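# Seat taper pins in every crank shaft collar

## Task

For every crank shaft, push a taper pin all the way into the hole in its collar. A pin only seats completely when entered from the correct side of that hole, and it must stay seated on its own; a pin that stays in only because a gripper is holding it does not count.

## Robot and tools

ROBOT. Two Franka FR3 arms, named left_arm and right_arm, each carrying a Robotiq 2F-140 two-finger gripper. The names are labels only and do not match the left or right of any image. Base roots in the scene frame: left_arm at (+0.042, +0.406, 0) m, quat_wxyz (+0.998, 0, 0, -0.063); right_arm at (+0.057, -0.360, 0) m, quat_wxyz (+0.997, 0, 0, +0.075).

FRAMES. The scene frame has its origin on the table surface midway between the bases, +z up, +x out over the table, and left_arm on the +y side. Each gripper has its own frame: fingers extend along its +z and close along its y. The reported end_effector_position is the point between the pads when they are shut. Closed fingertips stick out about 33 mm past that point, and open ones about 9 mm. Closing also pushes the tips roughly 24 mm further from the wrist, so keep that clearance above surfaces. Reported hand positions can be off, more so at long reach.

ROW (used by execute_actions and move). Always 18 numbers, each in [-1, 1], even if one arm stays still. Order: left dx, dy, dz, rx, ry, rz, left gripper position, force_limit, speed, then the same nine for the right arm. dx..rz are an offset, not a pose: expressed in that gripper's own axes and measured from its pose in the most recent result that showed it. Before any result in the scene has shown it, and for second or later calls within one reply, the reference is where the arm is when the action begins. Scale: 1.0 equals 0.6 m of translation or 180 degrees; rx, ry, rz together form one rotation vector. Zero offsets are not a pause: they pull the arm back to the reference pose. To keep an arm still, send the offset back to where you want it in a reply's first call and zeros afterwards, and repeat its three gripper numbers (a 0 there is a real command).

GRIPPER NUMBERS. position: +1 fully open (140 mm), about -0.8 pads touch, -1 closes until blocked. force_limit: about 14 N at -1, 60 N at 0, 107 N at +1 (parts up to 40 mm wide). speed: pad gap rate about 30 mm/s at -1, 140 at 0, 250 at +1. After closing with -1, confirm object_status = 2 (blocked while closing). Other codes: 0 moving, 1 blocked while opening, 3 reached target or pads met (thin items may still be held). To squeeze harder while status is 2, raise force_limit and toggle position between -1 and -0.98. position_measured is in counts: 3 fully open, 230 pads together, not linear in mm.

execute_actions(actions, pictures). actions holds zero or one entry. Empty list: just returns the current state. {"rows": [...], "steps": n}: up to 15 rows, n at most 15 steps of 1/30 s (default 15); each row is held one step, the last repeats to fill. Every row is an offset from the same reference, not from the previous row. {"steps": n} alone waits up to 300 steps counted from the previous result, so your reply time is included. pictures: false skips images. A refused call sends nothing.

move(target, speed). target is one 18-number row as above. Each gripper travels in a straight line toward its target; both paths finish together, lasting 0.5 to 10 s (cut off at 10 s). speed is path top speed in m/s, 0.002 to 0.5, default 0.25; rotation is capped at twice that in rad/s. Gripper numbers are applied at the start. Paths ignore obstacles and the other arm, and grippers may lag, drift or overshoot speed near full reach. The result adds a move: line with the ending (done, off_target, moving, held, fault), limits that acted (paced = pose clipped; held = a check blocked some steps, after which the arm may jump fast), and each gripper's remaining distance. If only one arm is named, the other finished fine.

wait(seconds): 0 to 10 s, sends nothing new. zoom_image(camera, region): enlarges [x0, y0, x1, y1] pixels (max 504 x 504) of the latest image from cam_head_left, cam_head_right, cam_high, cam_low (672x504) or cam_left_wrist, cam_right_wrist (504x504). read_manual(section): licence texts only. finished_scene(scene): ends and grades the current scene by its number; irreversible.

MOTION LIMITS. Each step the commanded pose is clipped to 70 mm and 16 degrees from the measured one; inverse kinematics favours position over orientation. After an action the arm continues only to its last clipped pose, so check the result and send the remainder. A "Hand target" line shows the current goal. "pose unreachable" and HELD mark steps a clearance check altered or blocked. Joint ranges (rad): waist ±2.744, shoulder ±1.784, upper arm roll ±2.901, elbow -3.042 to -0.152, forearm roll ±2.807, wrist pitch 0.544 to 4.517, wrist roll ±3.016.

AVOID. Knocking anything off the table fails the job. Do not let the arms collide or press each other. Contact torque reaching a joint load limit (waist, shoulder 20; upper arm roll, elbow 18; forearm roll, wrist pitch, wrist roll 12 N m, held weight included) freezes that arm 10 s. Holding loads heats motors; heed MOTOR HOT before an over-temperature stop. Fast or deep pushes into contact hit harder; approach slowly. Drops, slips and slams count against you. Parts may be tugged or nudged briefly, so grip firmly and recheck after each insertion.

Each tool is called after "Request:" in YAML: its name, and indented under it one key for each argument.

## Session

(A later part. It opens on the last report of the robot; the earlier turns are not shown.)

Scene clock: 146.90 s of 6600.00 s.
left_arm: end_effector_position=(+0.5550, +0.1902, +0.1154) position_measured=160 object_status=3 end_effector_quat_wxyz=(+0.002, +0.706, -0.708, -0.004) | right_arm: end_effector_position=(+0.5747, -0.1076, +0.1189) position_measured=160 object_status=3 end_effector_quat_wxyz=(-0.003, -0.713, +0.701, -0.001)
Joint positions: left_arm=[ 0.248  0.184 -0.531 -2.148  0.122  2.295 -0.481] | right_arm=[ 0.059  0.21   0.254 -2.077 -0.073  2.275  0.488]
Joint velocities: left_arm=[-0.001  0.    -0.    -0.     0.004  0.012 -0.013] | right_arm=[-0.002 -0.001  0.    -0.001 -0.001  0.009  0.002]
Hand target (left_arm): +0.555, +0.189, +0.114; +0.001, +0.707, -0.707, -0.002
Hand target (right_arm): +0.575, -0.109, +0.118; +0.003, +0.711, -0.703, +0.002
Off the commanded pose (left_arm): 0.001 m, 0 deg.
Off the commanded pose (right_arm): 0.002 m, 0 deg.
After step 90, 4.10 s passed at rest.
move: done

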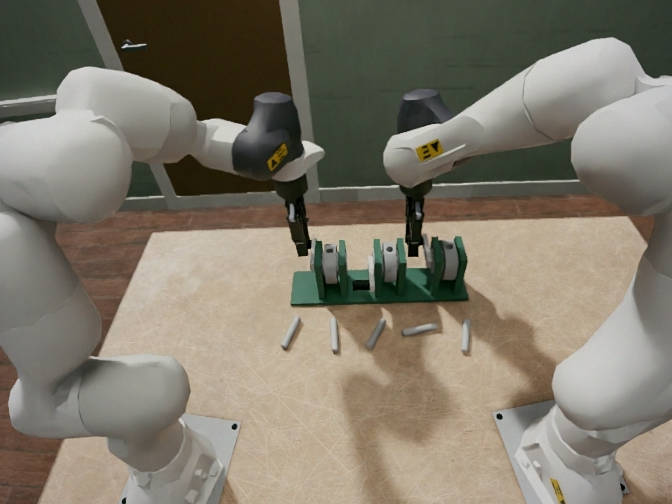

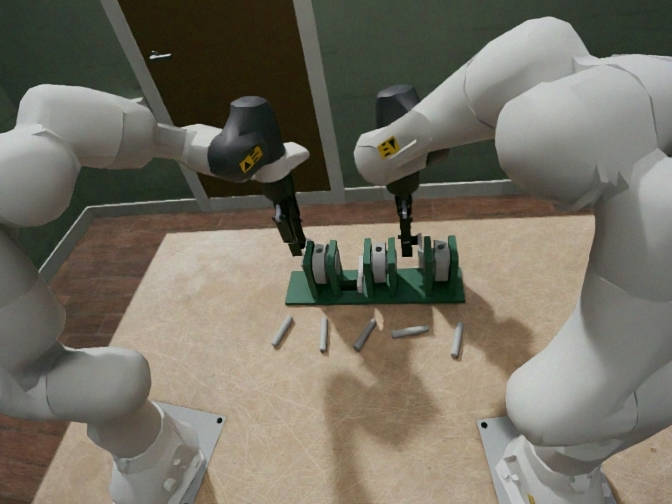

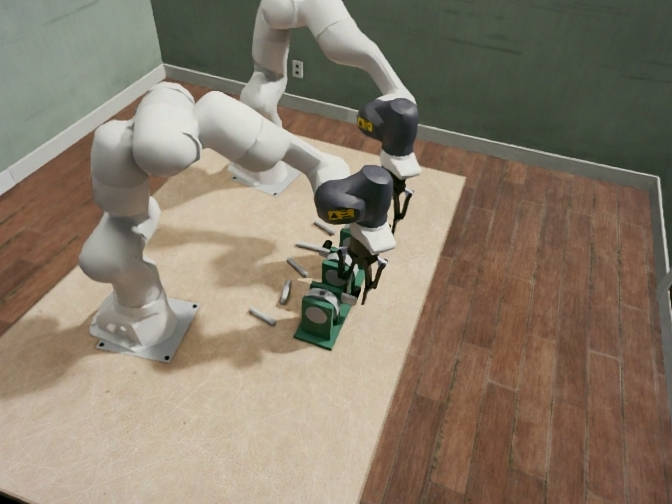

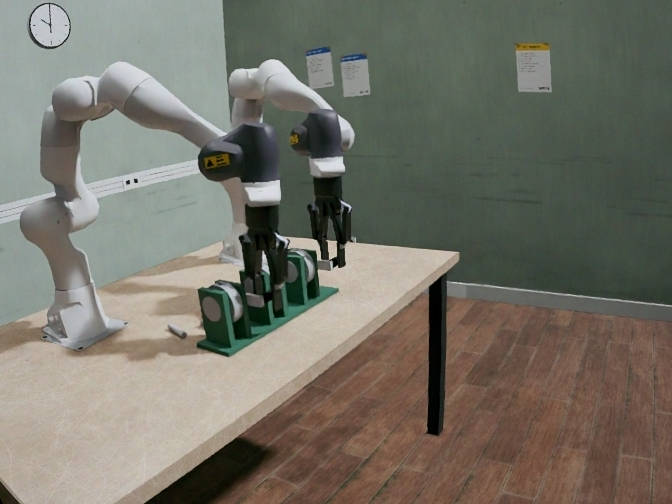

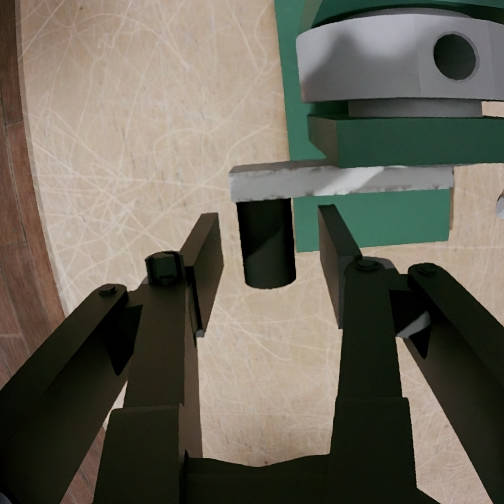

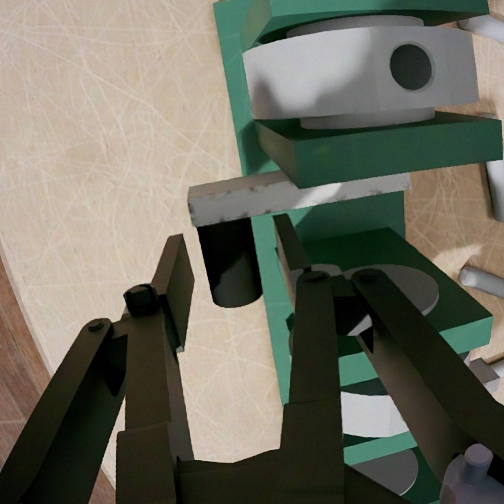

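Request:
move:
  target: [0,-0.003,0.018,0,0,0,-0.25,-1,0, 0,-0.006,0,0,0,0,-0.25,-1,0]
  speed: 0.03

Request:
execute_actions:
  actions:
    - {"rows": [[0,0,0,0,0,0,-1,-1,-0.5, 0,0,0,0,0,0,-1,-1,-0.5]], "steps": 15}
  pictures: false

Request:
move:
  target: [0,0.0165,-0.060,0,0,0,-1,-1,-0.5, 0,0.0165,-0.060,0,0,0,-1,-1,-0.5]
  speed: 0.05

Scene clock: 157.87 s of 6600.00 s.
left_arm: end_effector_position=(+0.5562, +0.1908, +0.1057) position_measured=160 object_status=3 end_effector_quat_wxyz=(+0.004, +0.706, -0.708, -0.005) | right_arm: end_effector_position=(+0.5774, -0.1061, +0.1188) position_measured=160 object_status=3 end_effector_quat_wxyz=(-0.002, -0.713, +0.701, -0.000)
Joint positions: left_arm=[ 0.248  0.207 -0.529 -2.148  0.137  2.311 -0.487] | right_arm=[ 0.059  0.218  0.254 -2.067 -0.073  2.274  0.489]
Joint velocities: left_arm=[-0.    -0.001  0.001  0.     0.004  0.009 -0.004] | right_arm=[-0.     0.001  0.    -0.     0.    -0.002  0.   ]
Hand target (left_arm): +0.557, +0.190, +0.105; +0.002, +0.706, -0.708, -0.004
Hand target (right_arm): +0.578, -0.108, +0.119; +0.003, +0.713, -0.701, +0.001
Off the commanded pose (left_arm): 0.001 m, 0 deg.
Off the commanded pose (right_arm): 0.002 m, 0 deg.
After step 90, 7.23 s passed at rest.
move: done

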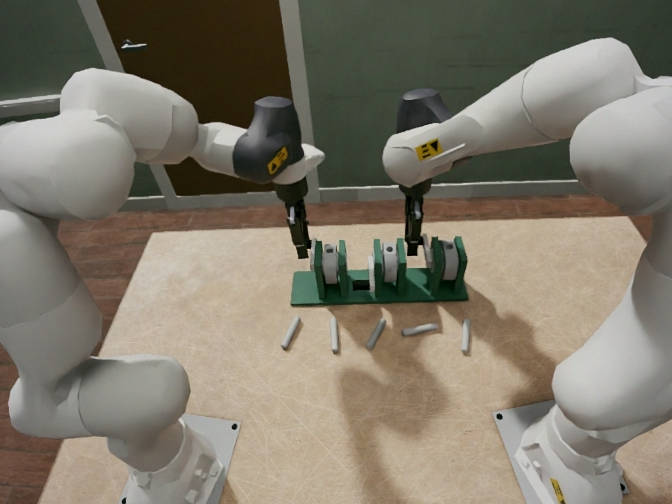

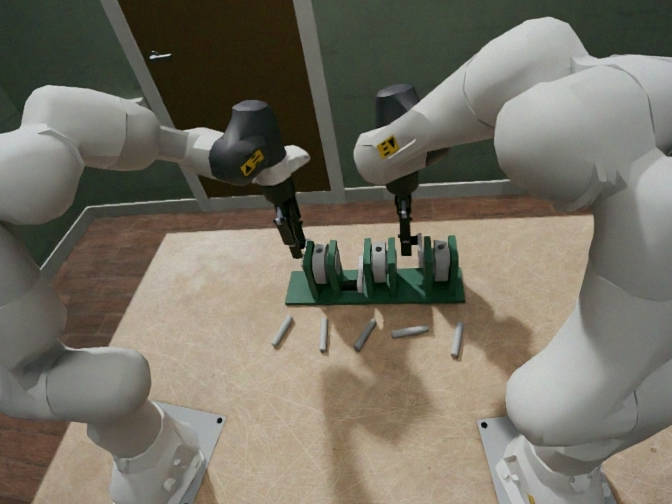

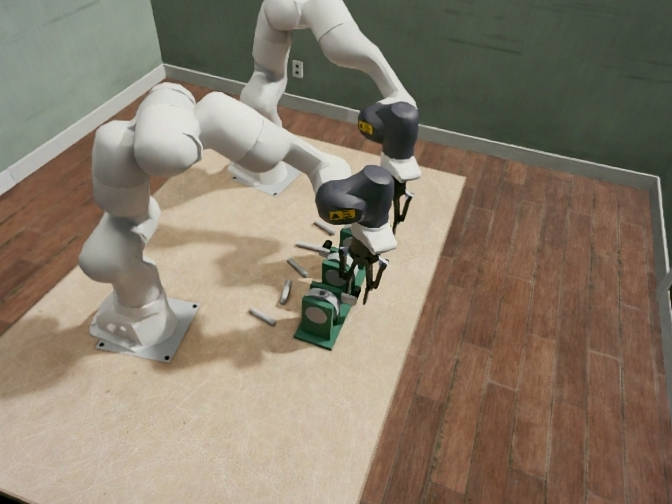

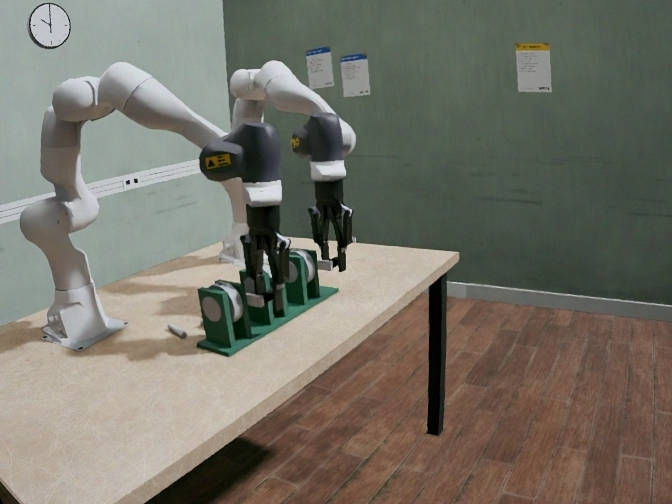

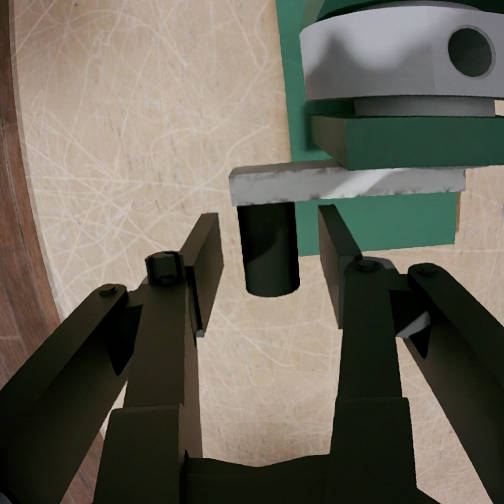

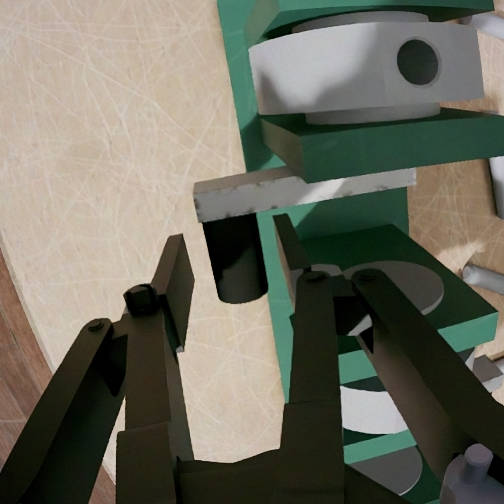

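Scene clock: 158.37 s of 6600.00 s.
left_arm: end_effector_position=(+0.5562, +0.1908, +0.1057) position_measured=195 object_status=2 end_effector_quat_wxyz=(+0.004, +0.706, -0.708, -0.005) | right_arm: end_effector_position=(+0.5746, -0.1061, +0.1171) position_measured=195 object_status=2 end_effector_quat_wxyz=(-0.005, -0.713, +0.701, +0.001)
Joint positions: left_arm=[ 0.248  0.207 -0.529 -2.148  0.137  2.311 -0.487] | right_arm=[ 0.06   0.219  0.255 -2.069 -0.072  2.27   0.489]
Joint velocities: left_arm=[ 0.     0.001 -0.     0.    -0.     0.    -0.001] | right_arm=[-0.001 -0.001  0.001 -0.001  0.002  0.    -0.   ]
Hand target (left_arm): +0.556, +0.191, +0.106; +0.004, +0.706, -0.708, -0.005
Hand target (right_arm): +0.577, -0.106, +0.119; +0.002, +0.713, -0.701, +0.000
Off the commanded pose (left_arm): 0.000 m, 0 deg.
Off the commanded pose (right_arm): 0.003 m, 0 deg.
Steps of this call (steps 1 to 15: all 15 steps of this action). Readings (end_effector_position | what the end effector reports):
1: left_arm (+0.5562, +0.1908, +0.1057) | right_arm (+0.5774, -0.1061, +0.1188) | left_arm position_measured=160 object_status=0 | right_arm position_measured=160 object_status=0
2: left_arm (+0.5562, +0.1908, +0.1057) | right_arm (+0.5774, -0.1061, +0.1188) | left_arm position_measured=164 object_status=0 | right_arm position_measured=164 object_status=0
4: left_arm (+0.5562, +0.1908, +0.1057) | right_arm (+0.5774, -0.1061, +0.1188) | left_arm position_measured=173 object_status=0 | right_arm position_measured=173 object_status=0
8: left_arm (+0.5562, +0.1908, +0.1057) | right_arm (+0.5746, -0.1060, +0.1172) | left_arm position_measured=192 object_status=0 | right_arm position_measured=192 object_status=0
15: the state above

Scene clock: 159.70 s of 6600.00 s.
left_arm: end_effector_position=(+0.5477, +0.1906, +0.1401) position_measured=195 object_status=2 end_effector_quat_wxyz=(+0.003, +0.708, -0.706, -0.003) | right_arm: end_effector_position=(+0.5652, -0.1061, +0.1502) position_measured=195 object_status=2 end_effector_quat_wxyz=(-0.006, -0.711, +0.703, +0.002)
Joint positions: left_arm=[ 0.256  0.121 -0.542 -2.153  0.077  2.247 -0.46 ] | right_arm=[ 0.06   0.15   0.261 -2.069 -0.048  2.201  0.485]
Joint velocities: left_arm=[ 0.001 -0.003  0.001  0.    -0.005 -0.003  0.012] | right_arm=[-0.    -0.003 -0.     0.004  0.001 -0.006 -0.005]
Hand target (left_arm): +0.546, +0.192, +0.142; +0.004, +0.706, -0.708, -0.004
Hand target (right_arm): +0.565, -0.106, +0.154; +0.005, +0.713, -0.701, -0.001
Off the commanded pose (left_arm): 0.002 m, 0 deg.
Off the commanded pose (right_arm): 0.003 m, 0 deg.
move: done

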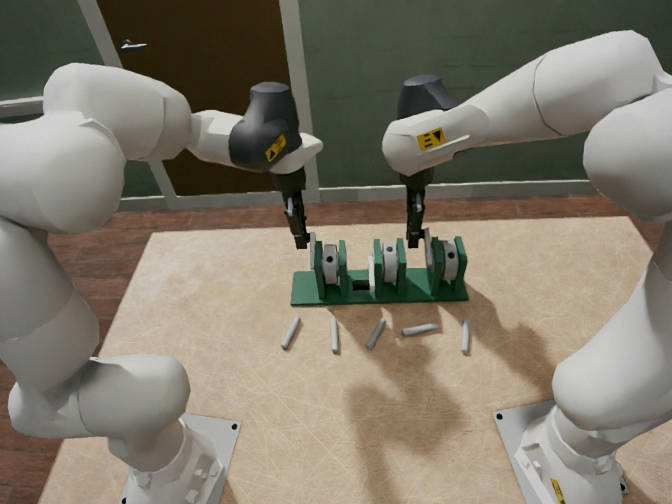

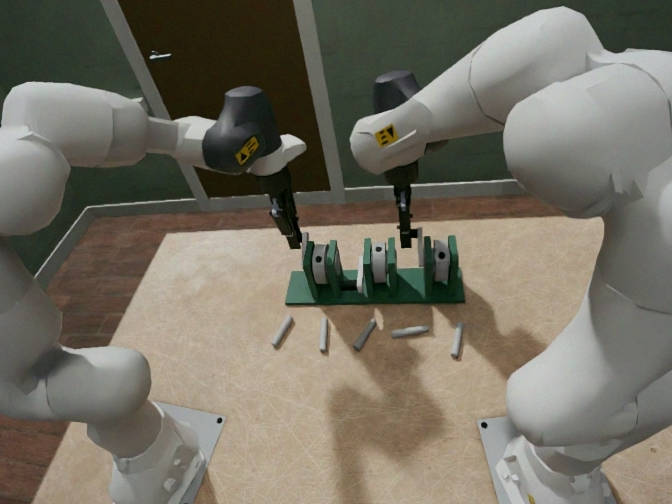

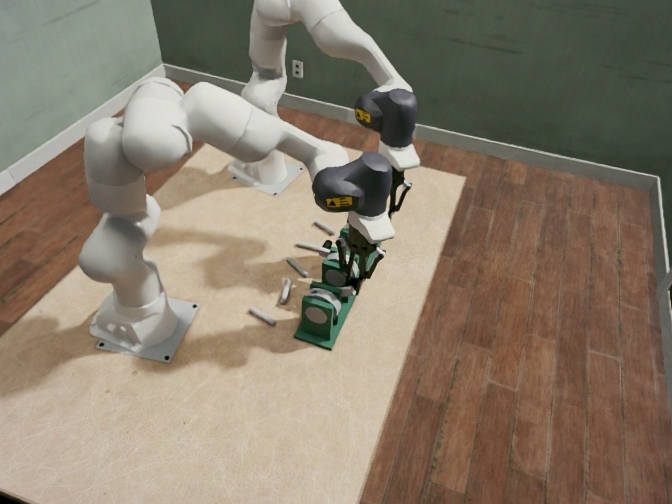

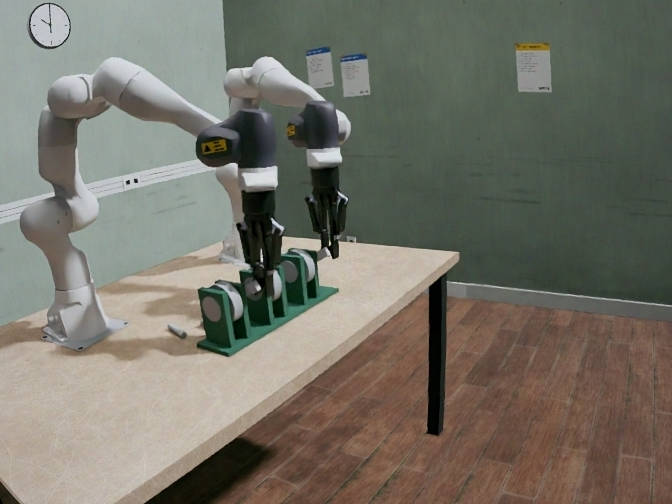

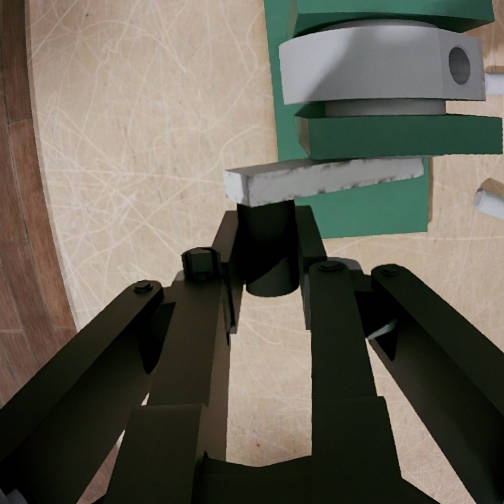

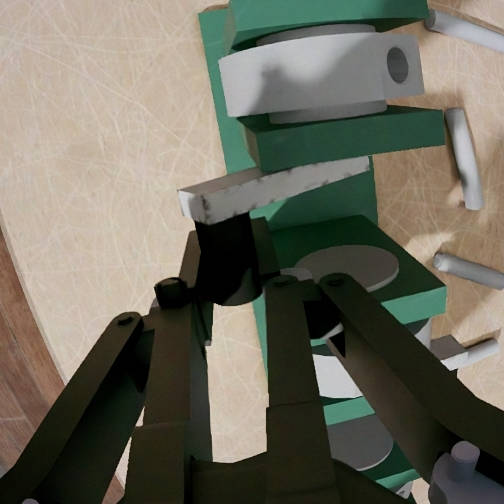

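Request:
move:
  target: [0,0.046,-0.045,0,0,0,-1,-1,-0.5, 0,0.045,-0.048,0,0,0,-1,-1,-0.5]
  speed: 0.06

Request:
move:
  target: [0,0.060,-0.017,0,0,0,-1,-1,-0.5, 0,0.060,-0.017,0,0,0,-1,-1,-0.5]
  speed: 0.06

Request:
move:
  target: [0,0.060,0.016,0,0,0,-1,-1,-0.5, 0,0.060,0.016,0,0,0,-1,-1,-0.5]
  speed: 0.06

Scene clock: 167.63 s of 6600.00 s.
left_arm: end_effector_position=(+0.5226, +0.1903, +0.1664) position_measured=195 object_status=2 end_effector_quat_wxyz=(+0.001, +0.711, -0.704, -0.000) | right_arm: end_effector_position=(+0.5389, -0.1060, +0.1766) position_measured=195 object_status=2 end_effector_quat_wxyz=(-0.007, -0.710, +0.704, +0.003)
Joint positions: left_arm=[ 0.257 -0.    -0.552 -2.213 -0.003  2.212 -0.429] | right_arm=[ 0.063  0.051  0.273 -2.12  -0.014  2.155  0.485]
Joint velocities: left_arm=[ 0.    -0.005  0.001 -0.    -0.007 -0.007  0.012] | right_arm=[ 0.    -0.003  0.     0.     0.004 -0.005  0.   ]
Hand target (left_arm): +0.520, +0.191, +0.167; +0.003, +0.709, -0.705, -0.003
Hand target (right_arm): +0.539, -0.106, +0.180; +0.005, +0.711, -0.703, -0.002
Off the commanded pose (left_arm): 0.002 m, 0 deg.
Off the commanded pose (right_arm): 0.003 m, 0 deg.
After step 90, 3.93 s passed at rest.
move: done

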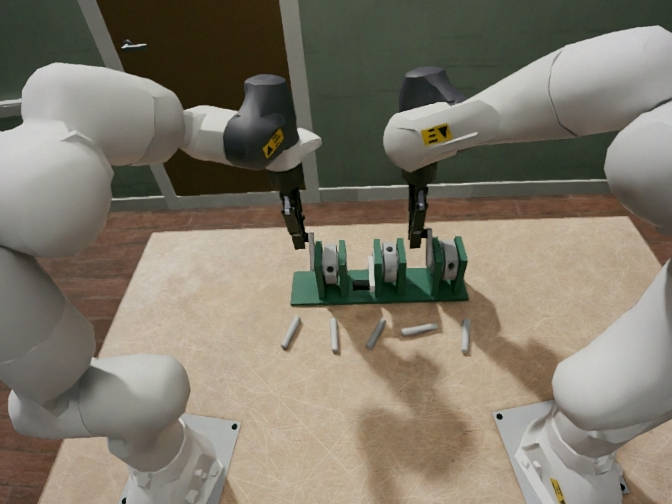

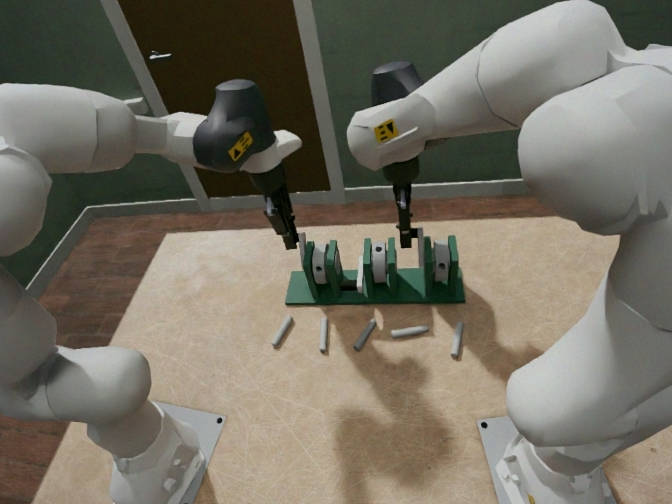

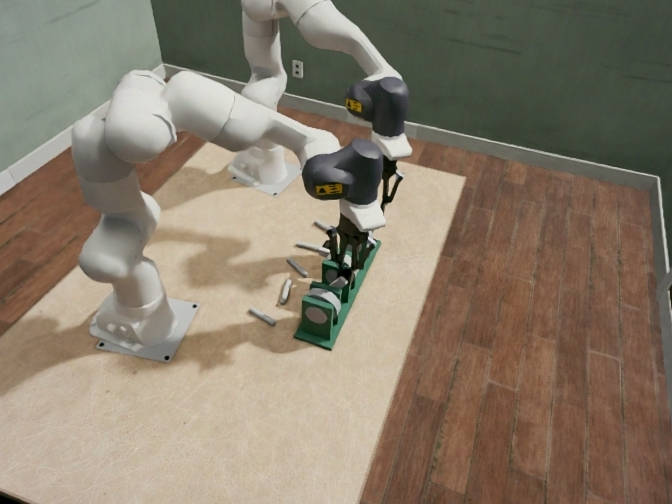

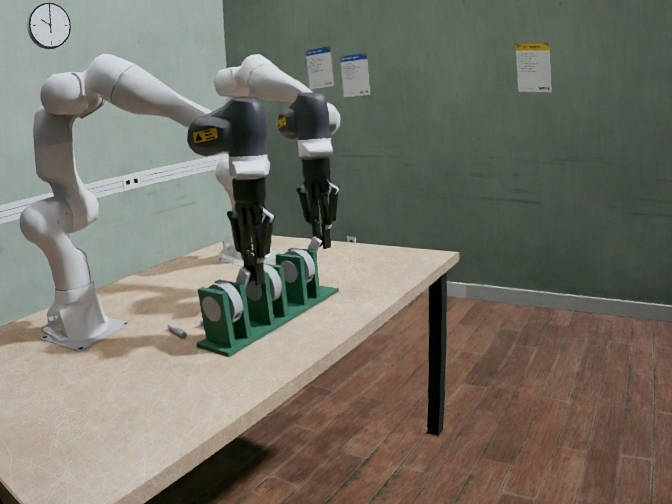

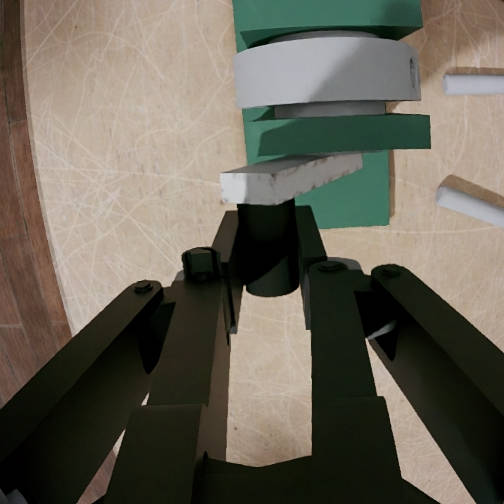

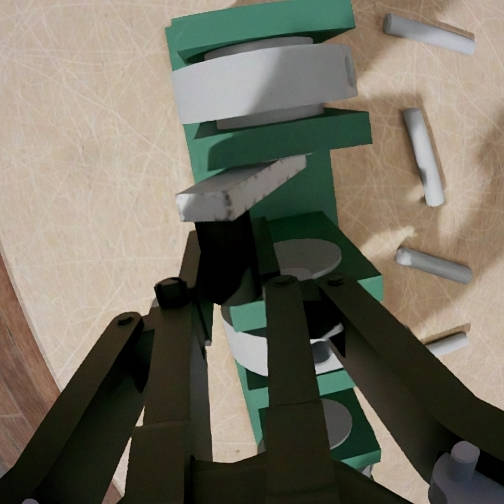

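Scene clock: 168.60 s of 6600.00 s.
left_arm: end_effector_position=(+0.4902, +0.1898, +0.1766) position_measured=195 object_status=2 end_effector_quat_wxyz=(-0.001, +0.712, -0.702, +0.003) | right_arm: end_effector_position=(+0.5049, -0.1055, +0.1860) position_measured=195 object_status=2 end_effector_quat_wxyz=(-0.005, -0.711, +0.703, +0.004)
Joint positions: left_arm=[ 0.244 -0.122 -0.558 -2.309 -0.082  2.21  -0.402] | right_arm=[ 0.075 -0.05   0.286 -2.214  0.022  2.153  0.487]
Joint velocities: left_arm=[-0.001 -0.005 -0.    -0.004 -0.007 -0.003  0.011] | right_arm=[-0.    -0.003  0.001 -0.003  0.002 -0.002 -0.   ]
Hand target (left_arm): +0.487, +0.190, +0.176; +0.002, +0.711, -0.703, +0.000
Hand target (right_arm): +0.503, -0.106, +0.188; +0.006, +0.711, -0.704, -0.004
Off the commanded pose (left_arm): 0.004 m, 1 deg.
Off the commanded pose (right_arm): 0.002 m, 0 deg.
move: off_target (left_arm)

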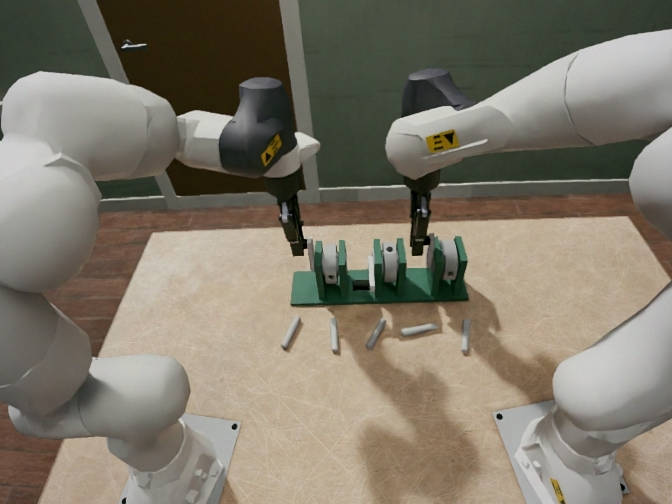

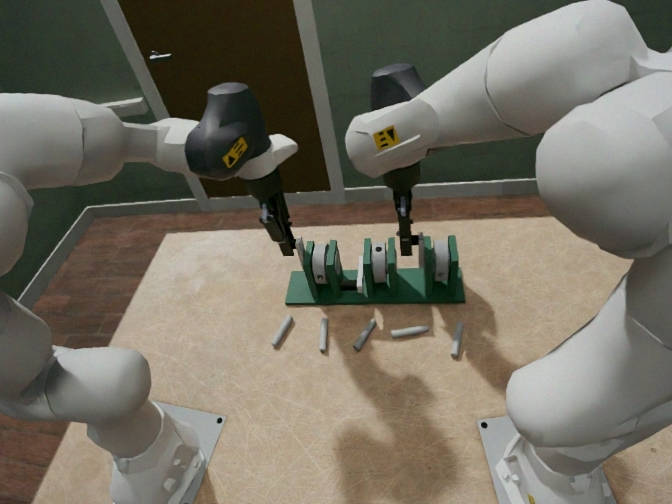

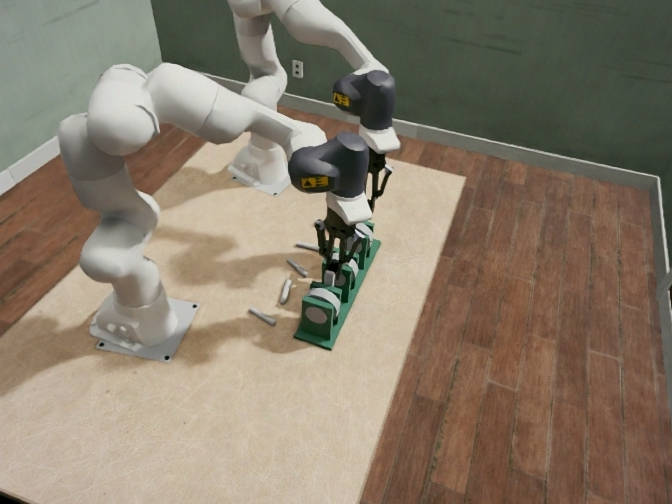

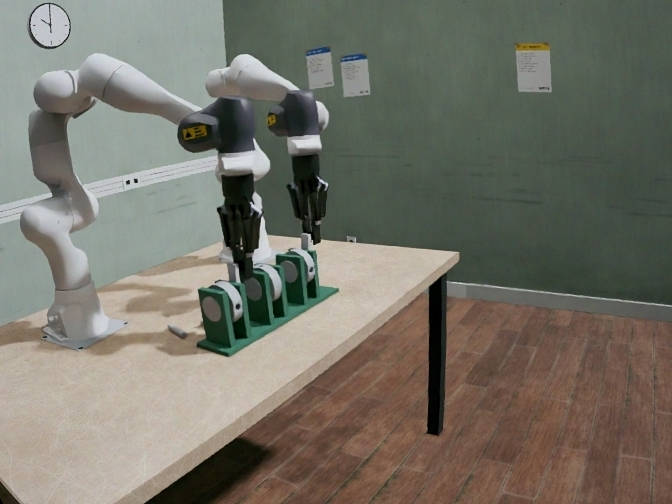

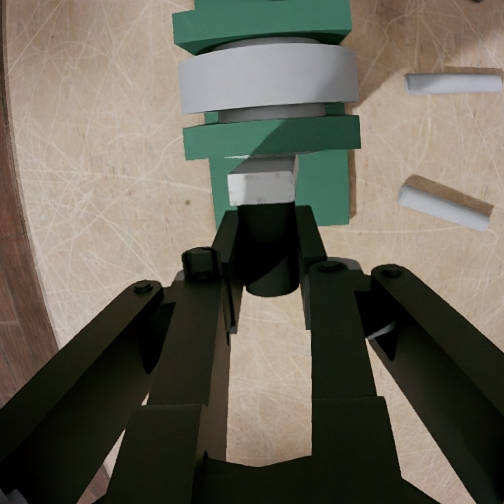

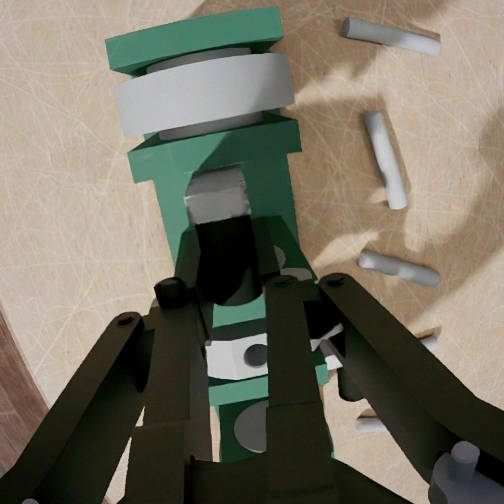

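Scene clock: 169.57 s of 6600.00 s.
left_arm: end_effector_position=(+0.4583, +0.1892, +0.1709) position_measured=195 object_status=2 end_effector_quat_wxyz=(-0.004, +0.712, -0.702, +0.007) | right_arm: end_effector_position=(+0.4716, -0.1049, +0.1783) position_measured=195 object_status=2 end_effector_quat_wxyz=(-0.002, -0.712, +0.702, +0.003)
Joint positions: left_arm=[ 0.214 -0.218 -0.56  -2.415 -0.143  2.239 -0.388] | right_arm=[ 0.093 -0.132  0.299 -2.326  0.054  2.193  0.494]
Joint velocities: left_arm=[ 0.001 -0.003  0.    -0.004 -0.006  0.     0.006] | right_arm=[ 0.002 -0.004 -0.002 -0.003 -0.     0.005  0.003]
Hand target (left_arm): +0.454, +0.189, +0.167; -0.000, +0.712, -0.702, +0.004
Hand target (right_arm): +0.469, -0.106, +0.178; +0.005, +0.711, -0.703, -0.004
Off the commanded pose (left_arm): 0.006 m, 1 deg.
Off the commanded pose (right_arm): 0.003 m, 0 deg.
move: off_target (left_arm)

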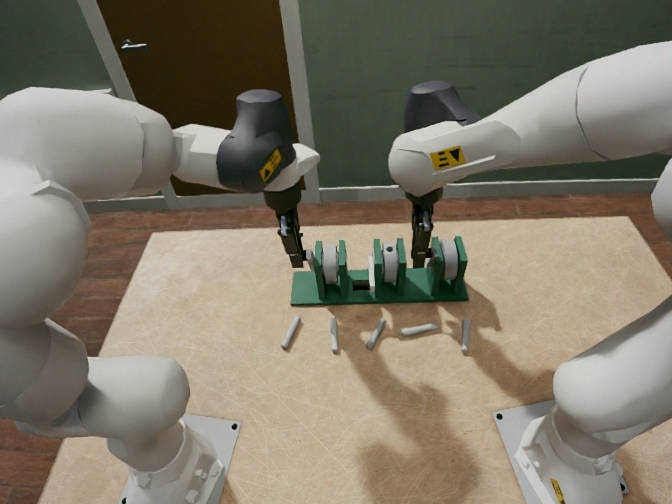

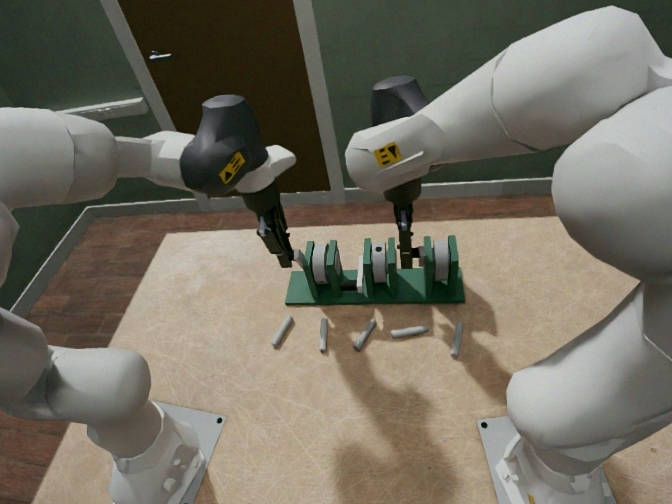

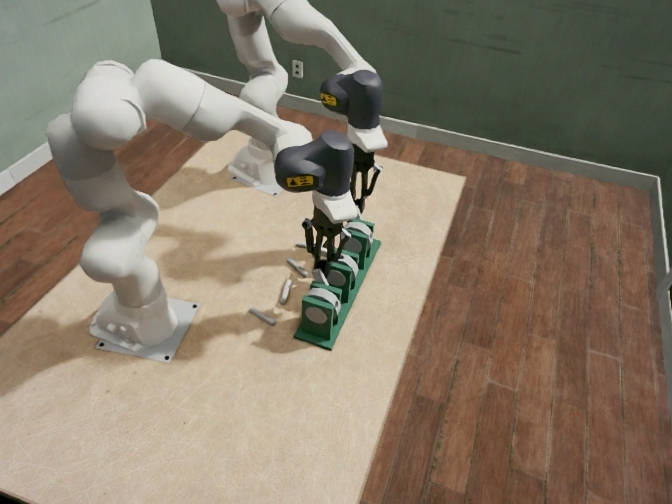

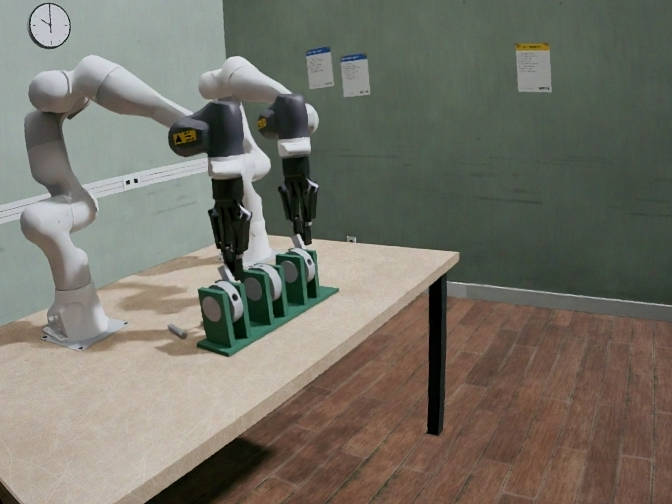

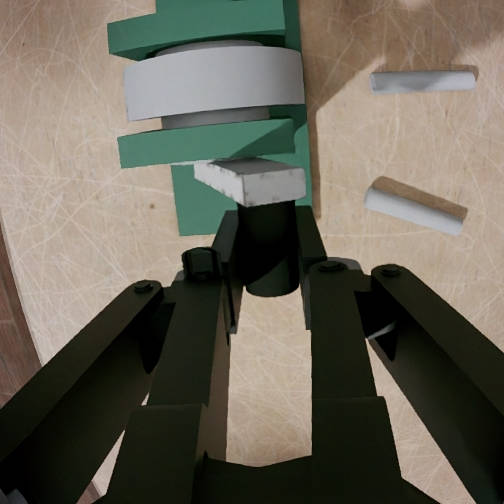

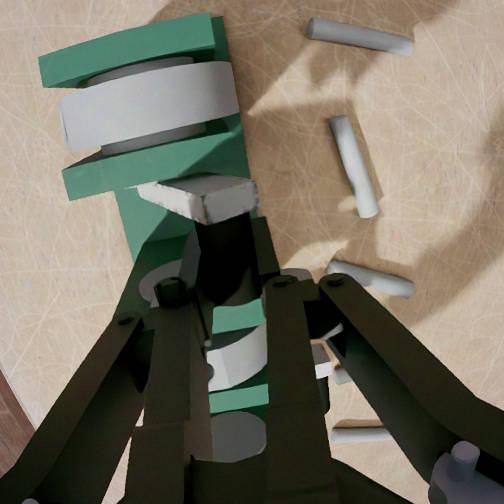

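Request:
move:
  target: [0,0.059,0.050,0,0,0,-1,-1,-0.5, 0,0.049,0.046,0,0,0,-1,-1,-0.5]
  speed: 0.06

Scene clock: 175.10 s of 6600.00 s.
left_arm: end_effector_position=(+0.4254, +0.1887, +0.1413) position_measured=195 object_status=2 end_effector_quat_wxyz=(-0.004, +0.711, -0.703, +0.007) | right_arm: end_effector_position=(+0.4449, -0.1043, +0.1538) position_measured=195 object_status=2 end_effector_quat_wxyz=(+0.001, -0.712, +0.702, +0.003)
Joint positions: left_arm=[ 0.184 -0.265 -0.578 -2.539 -0.191  2.322 -0.386] | right_arm=[ 0.111 -0.17   0.314 -2.437  0.077  2.274  0.507]
Joint velocities: left_arm=[ 0.    -0.005 -0.002 -0.008 -0.004  0.008 -0.002] | right_arm=[ 0.    -0.004  0.001 -0.007  0.001  0.008  0.005]
Hand target (left_arm): +0.424, +0.188, +0.140; -0.003, +0.712, -0.702, +0.007
Hand target (right_arm): +0.442, -0.105, +0.151; +0.002, +0.712, -0.702, -0.004
Off the commanded pose (left_arm): 0.002 m, 0 deg.
Off the commanded pose (right_arm): 0.004 m, 0 deg.
After step 90, 1.47 s passed at rest.
move: off_target (right_arm)

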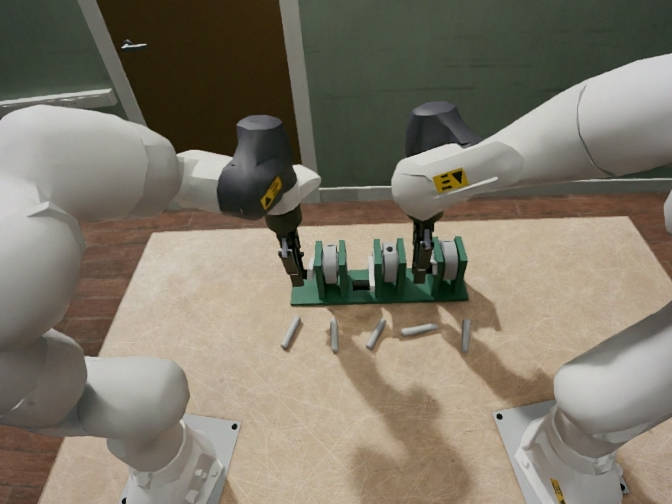

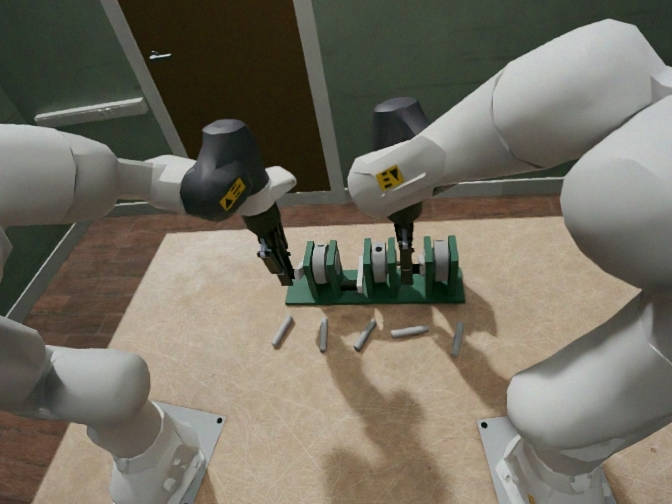

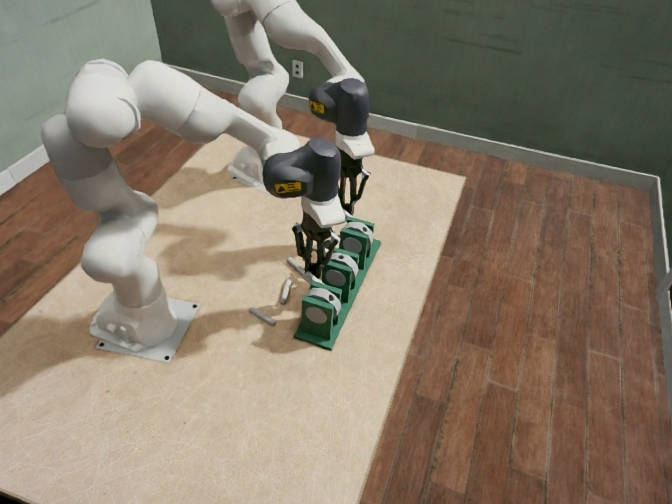

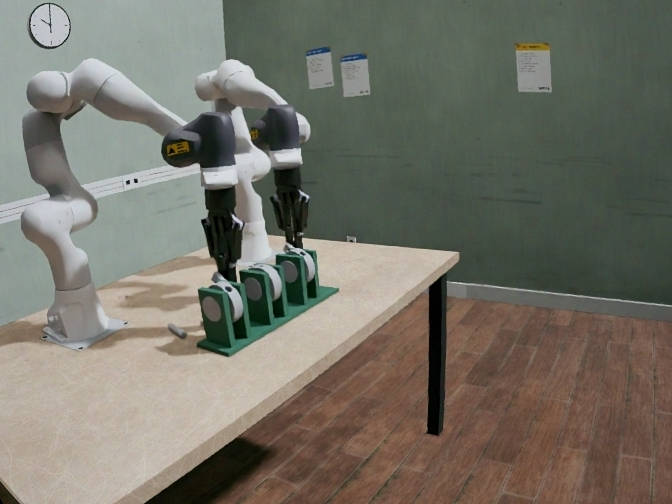

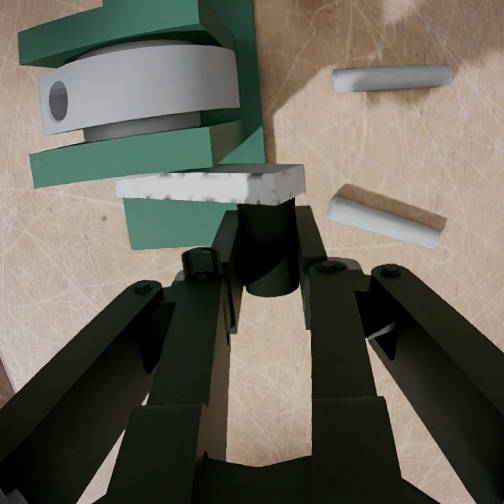

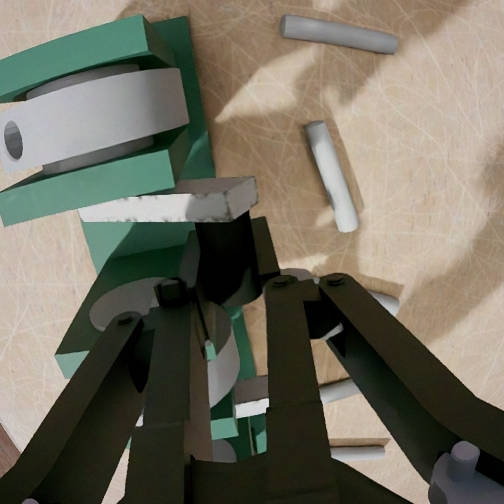

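Request:
move:
  target: [0,0.016,0.060,0,0,0,-1,-1,-0.5, 0,0.018,0.064,0,0,0,-1,-1,-0.5]
  speed: 0.05

Request:
zoom_image:
  camera: "cam_head_left"
  region: [305, 230, 475, 270]

Scene clock: 179.37 s of 6600.00 s.
left_arm: end_effector_position=(+0.4162, +0.1886, +0.1064) position_measured=195 object_status=2 end_effector_quat_wxyz=(-0.003, +0.710, -0.704, +0.005) | right_arm: end_effector_position=(+0.4342, -0.1038, +0.1172) position_measured=195 object_status=2 end_effector_quat_wxyz=(+0.002, -0.712, +0.702, +0.004)
Joint positions: left_arm=[ 0.188 -0.211 -0.604 -2.595 -0.177  2.425 -0.407] | right_arm=[ 0.115 -0.13   0.328 -2.504  0.074  2.381  0.523]
Joint velocities: left_arm=[-0.002  0.002 -0.002 -0.004  0.004  0.01  -0.011] | right_arm=[ 0.     0.002  0.001 -0.004 -0.002  0.01   0.006]
Hand target (left_arm): +0.417, +0.188, +0.105; -0.004, +0.711, -0.703, +0.007
Hand target (right_arm): +0.434, -0.104, +0.115; -0.001, +0.712, -0.702, -0.003
Off the commanded pose (left_arm): 0.001 m, 0 deg.
Off the commanded pose (right_arm): 0.002 m, 0 deg.
After step 90, 0.13 s passed at rest.
move: done

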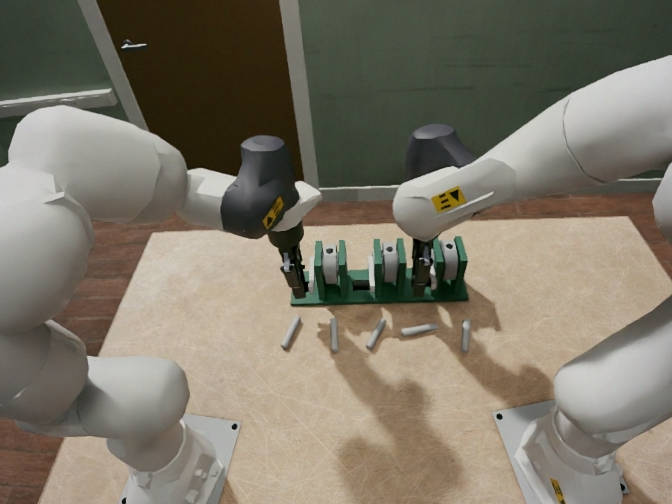

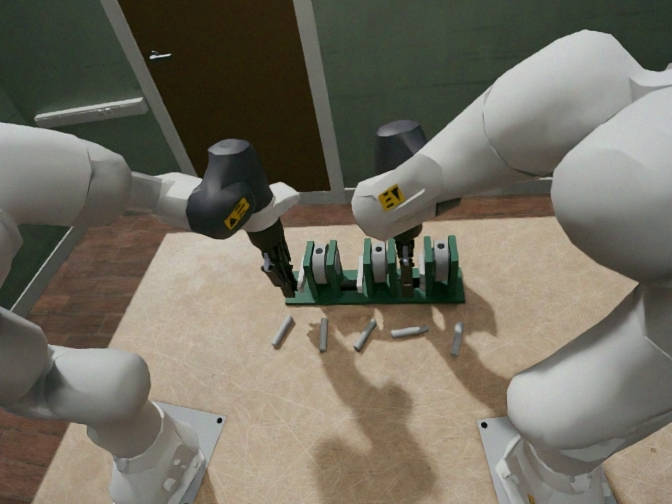

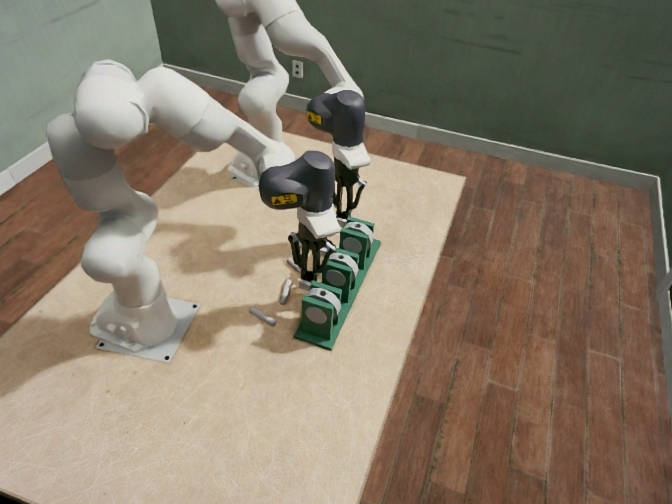

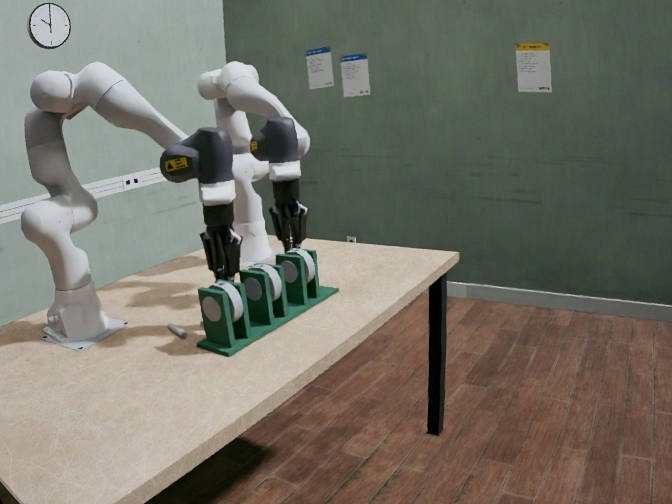

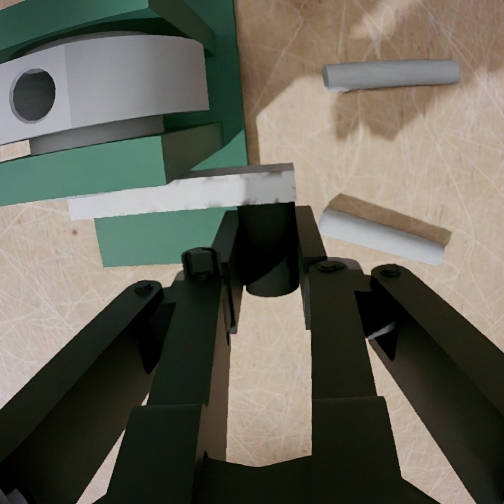

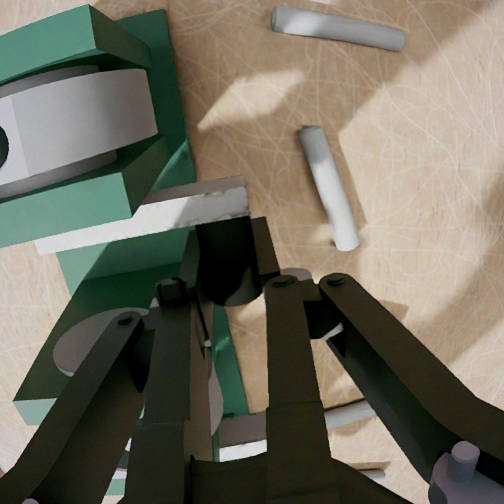

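Region (305, 230, 475, 270) of cam_head_left's 672x504 image, scaled by 2.965, with more detail than that image has; it fills the top 119 rows of this view, and the rest is white.

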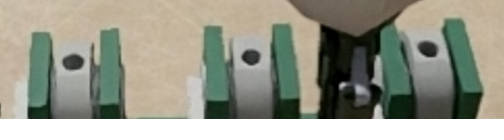

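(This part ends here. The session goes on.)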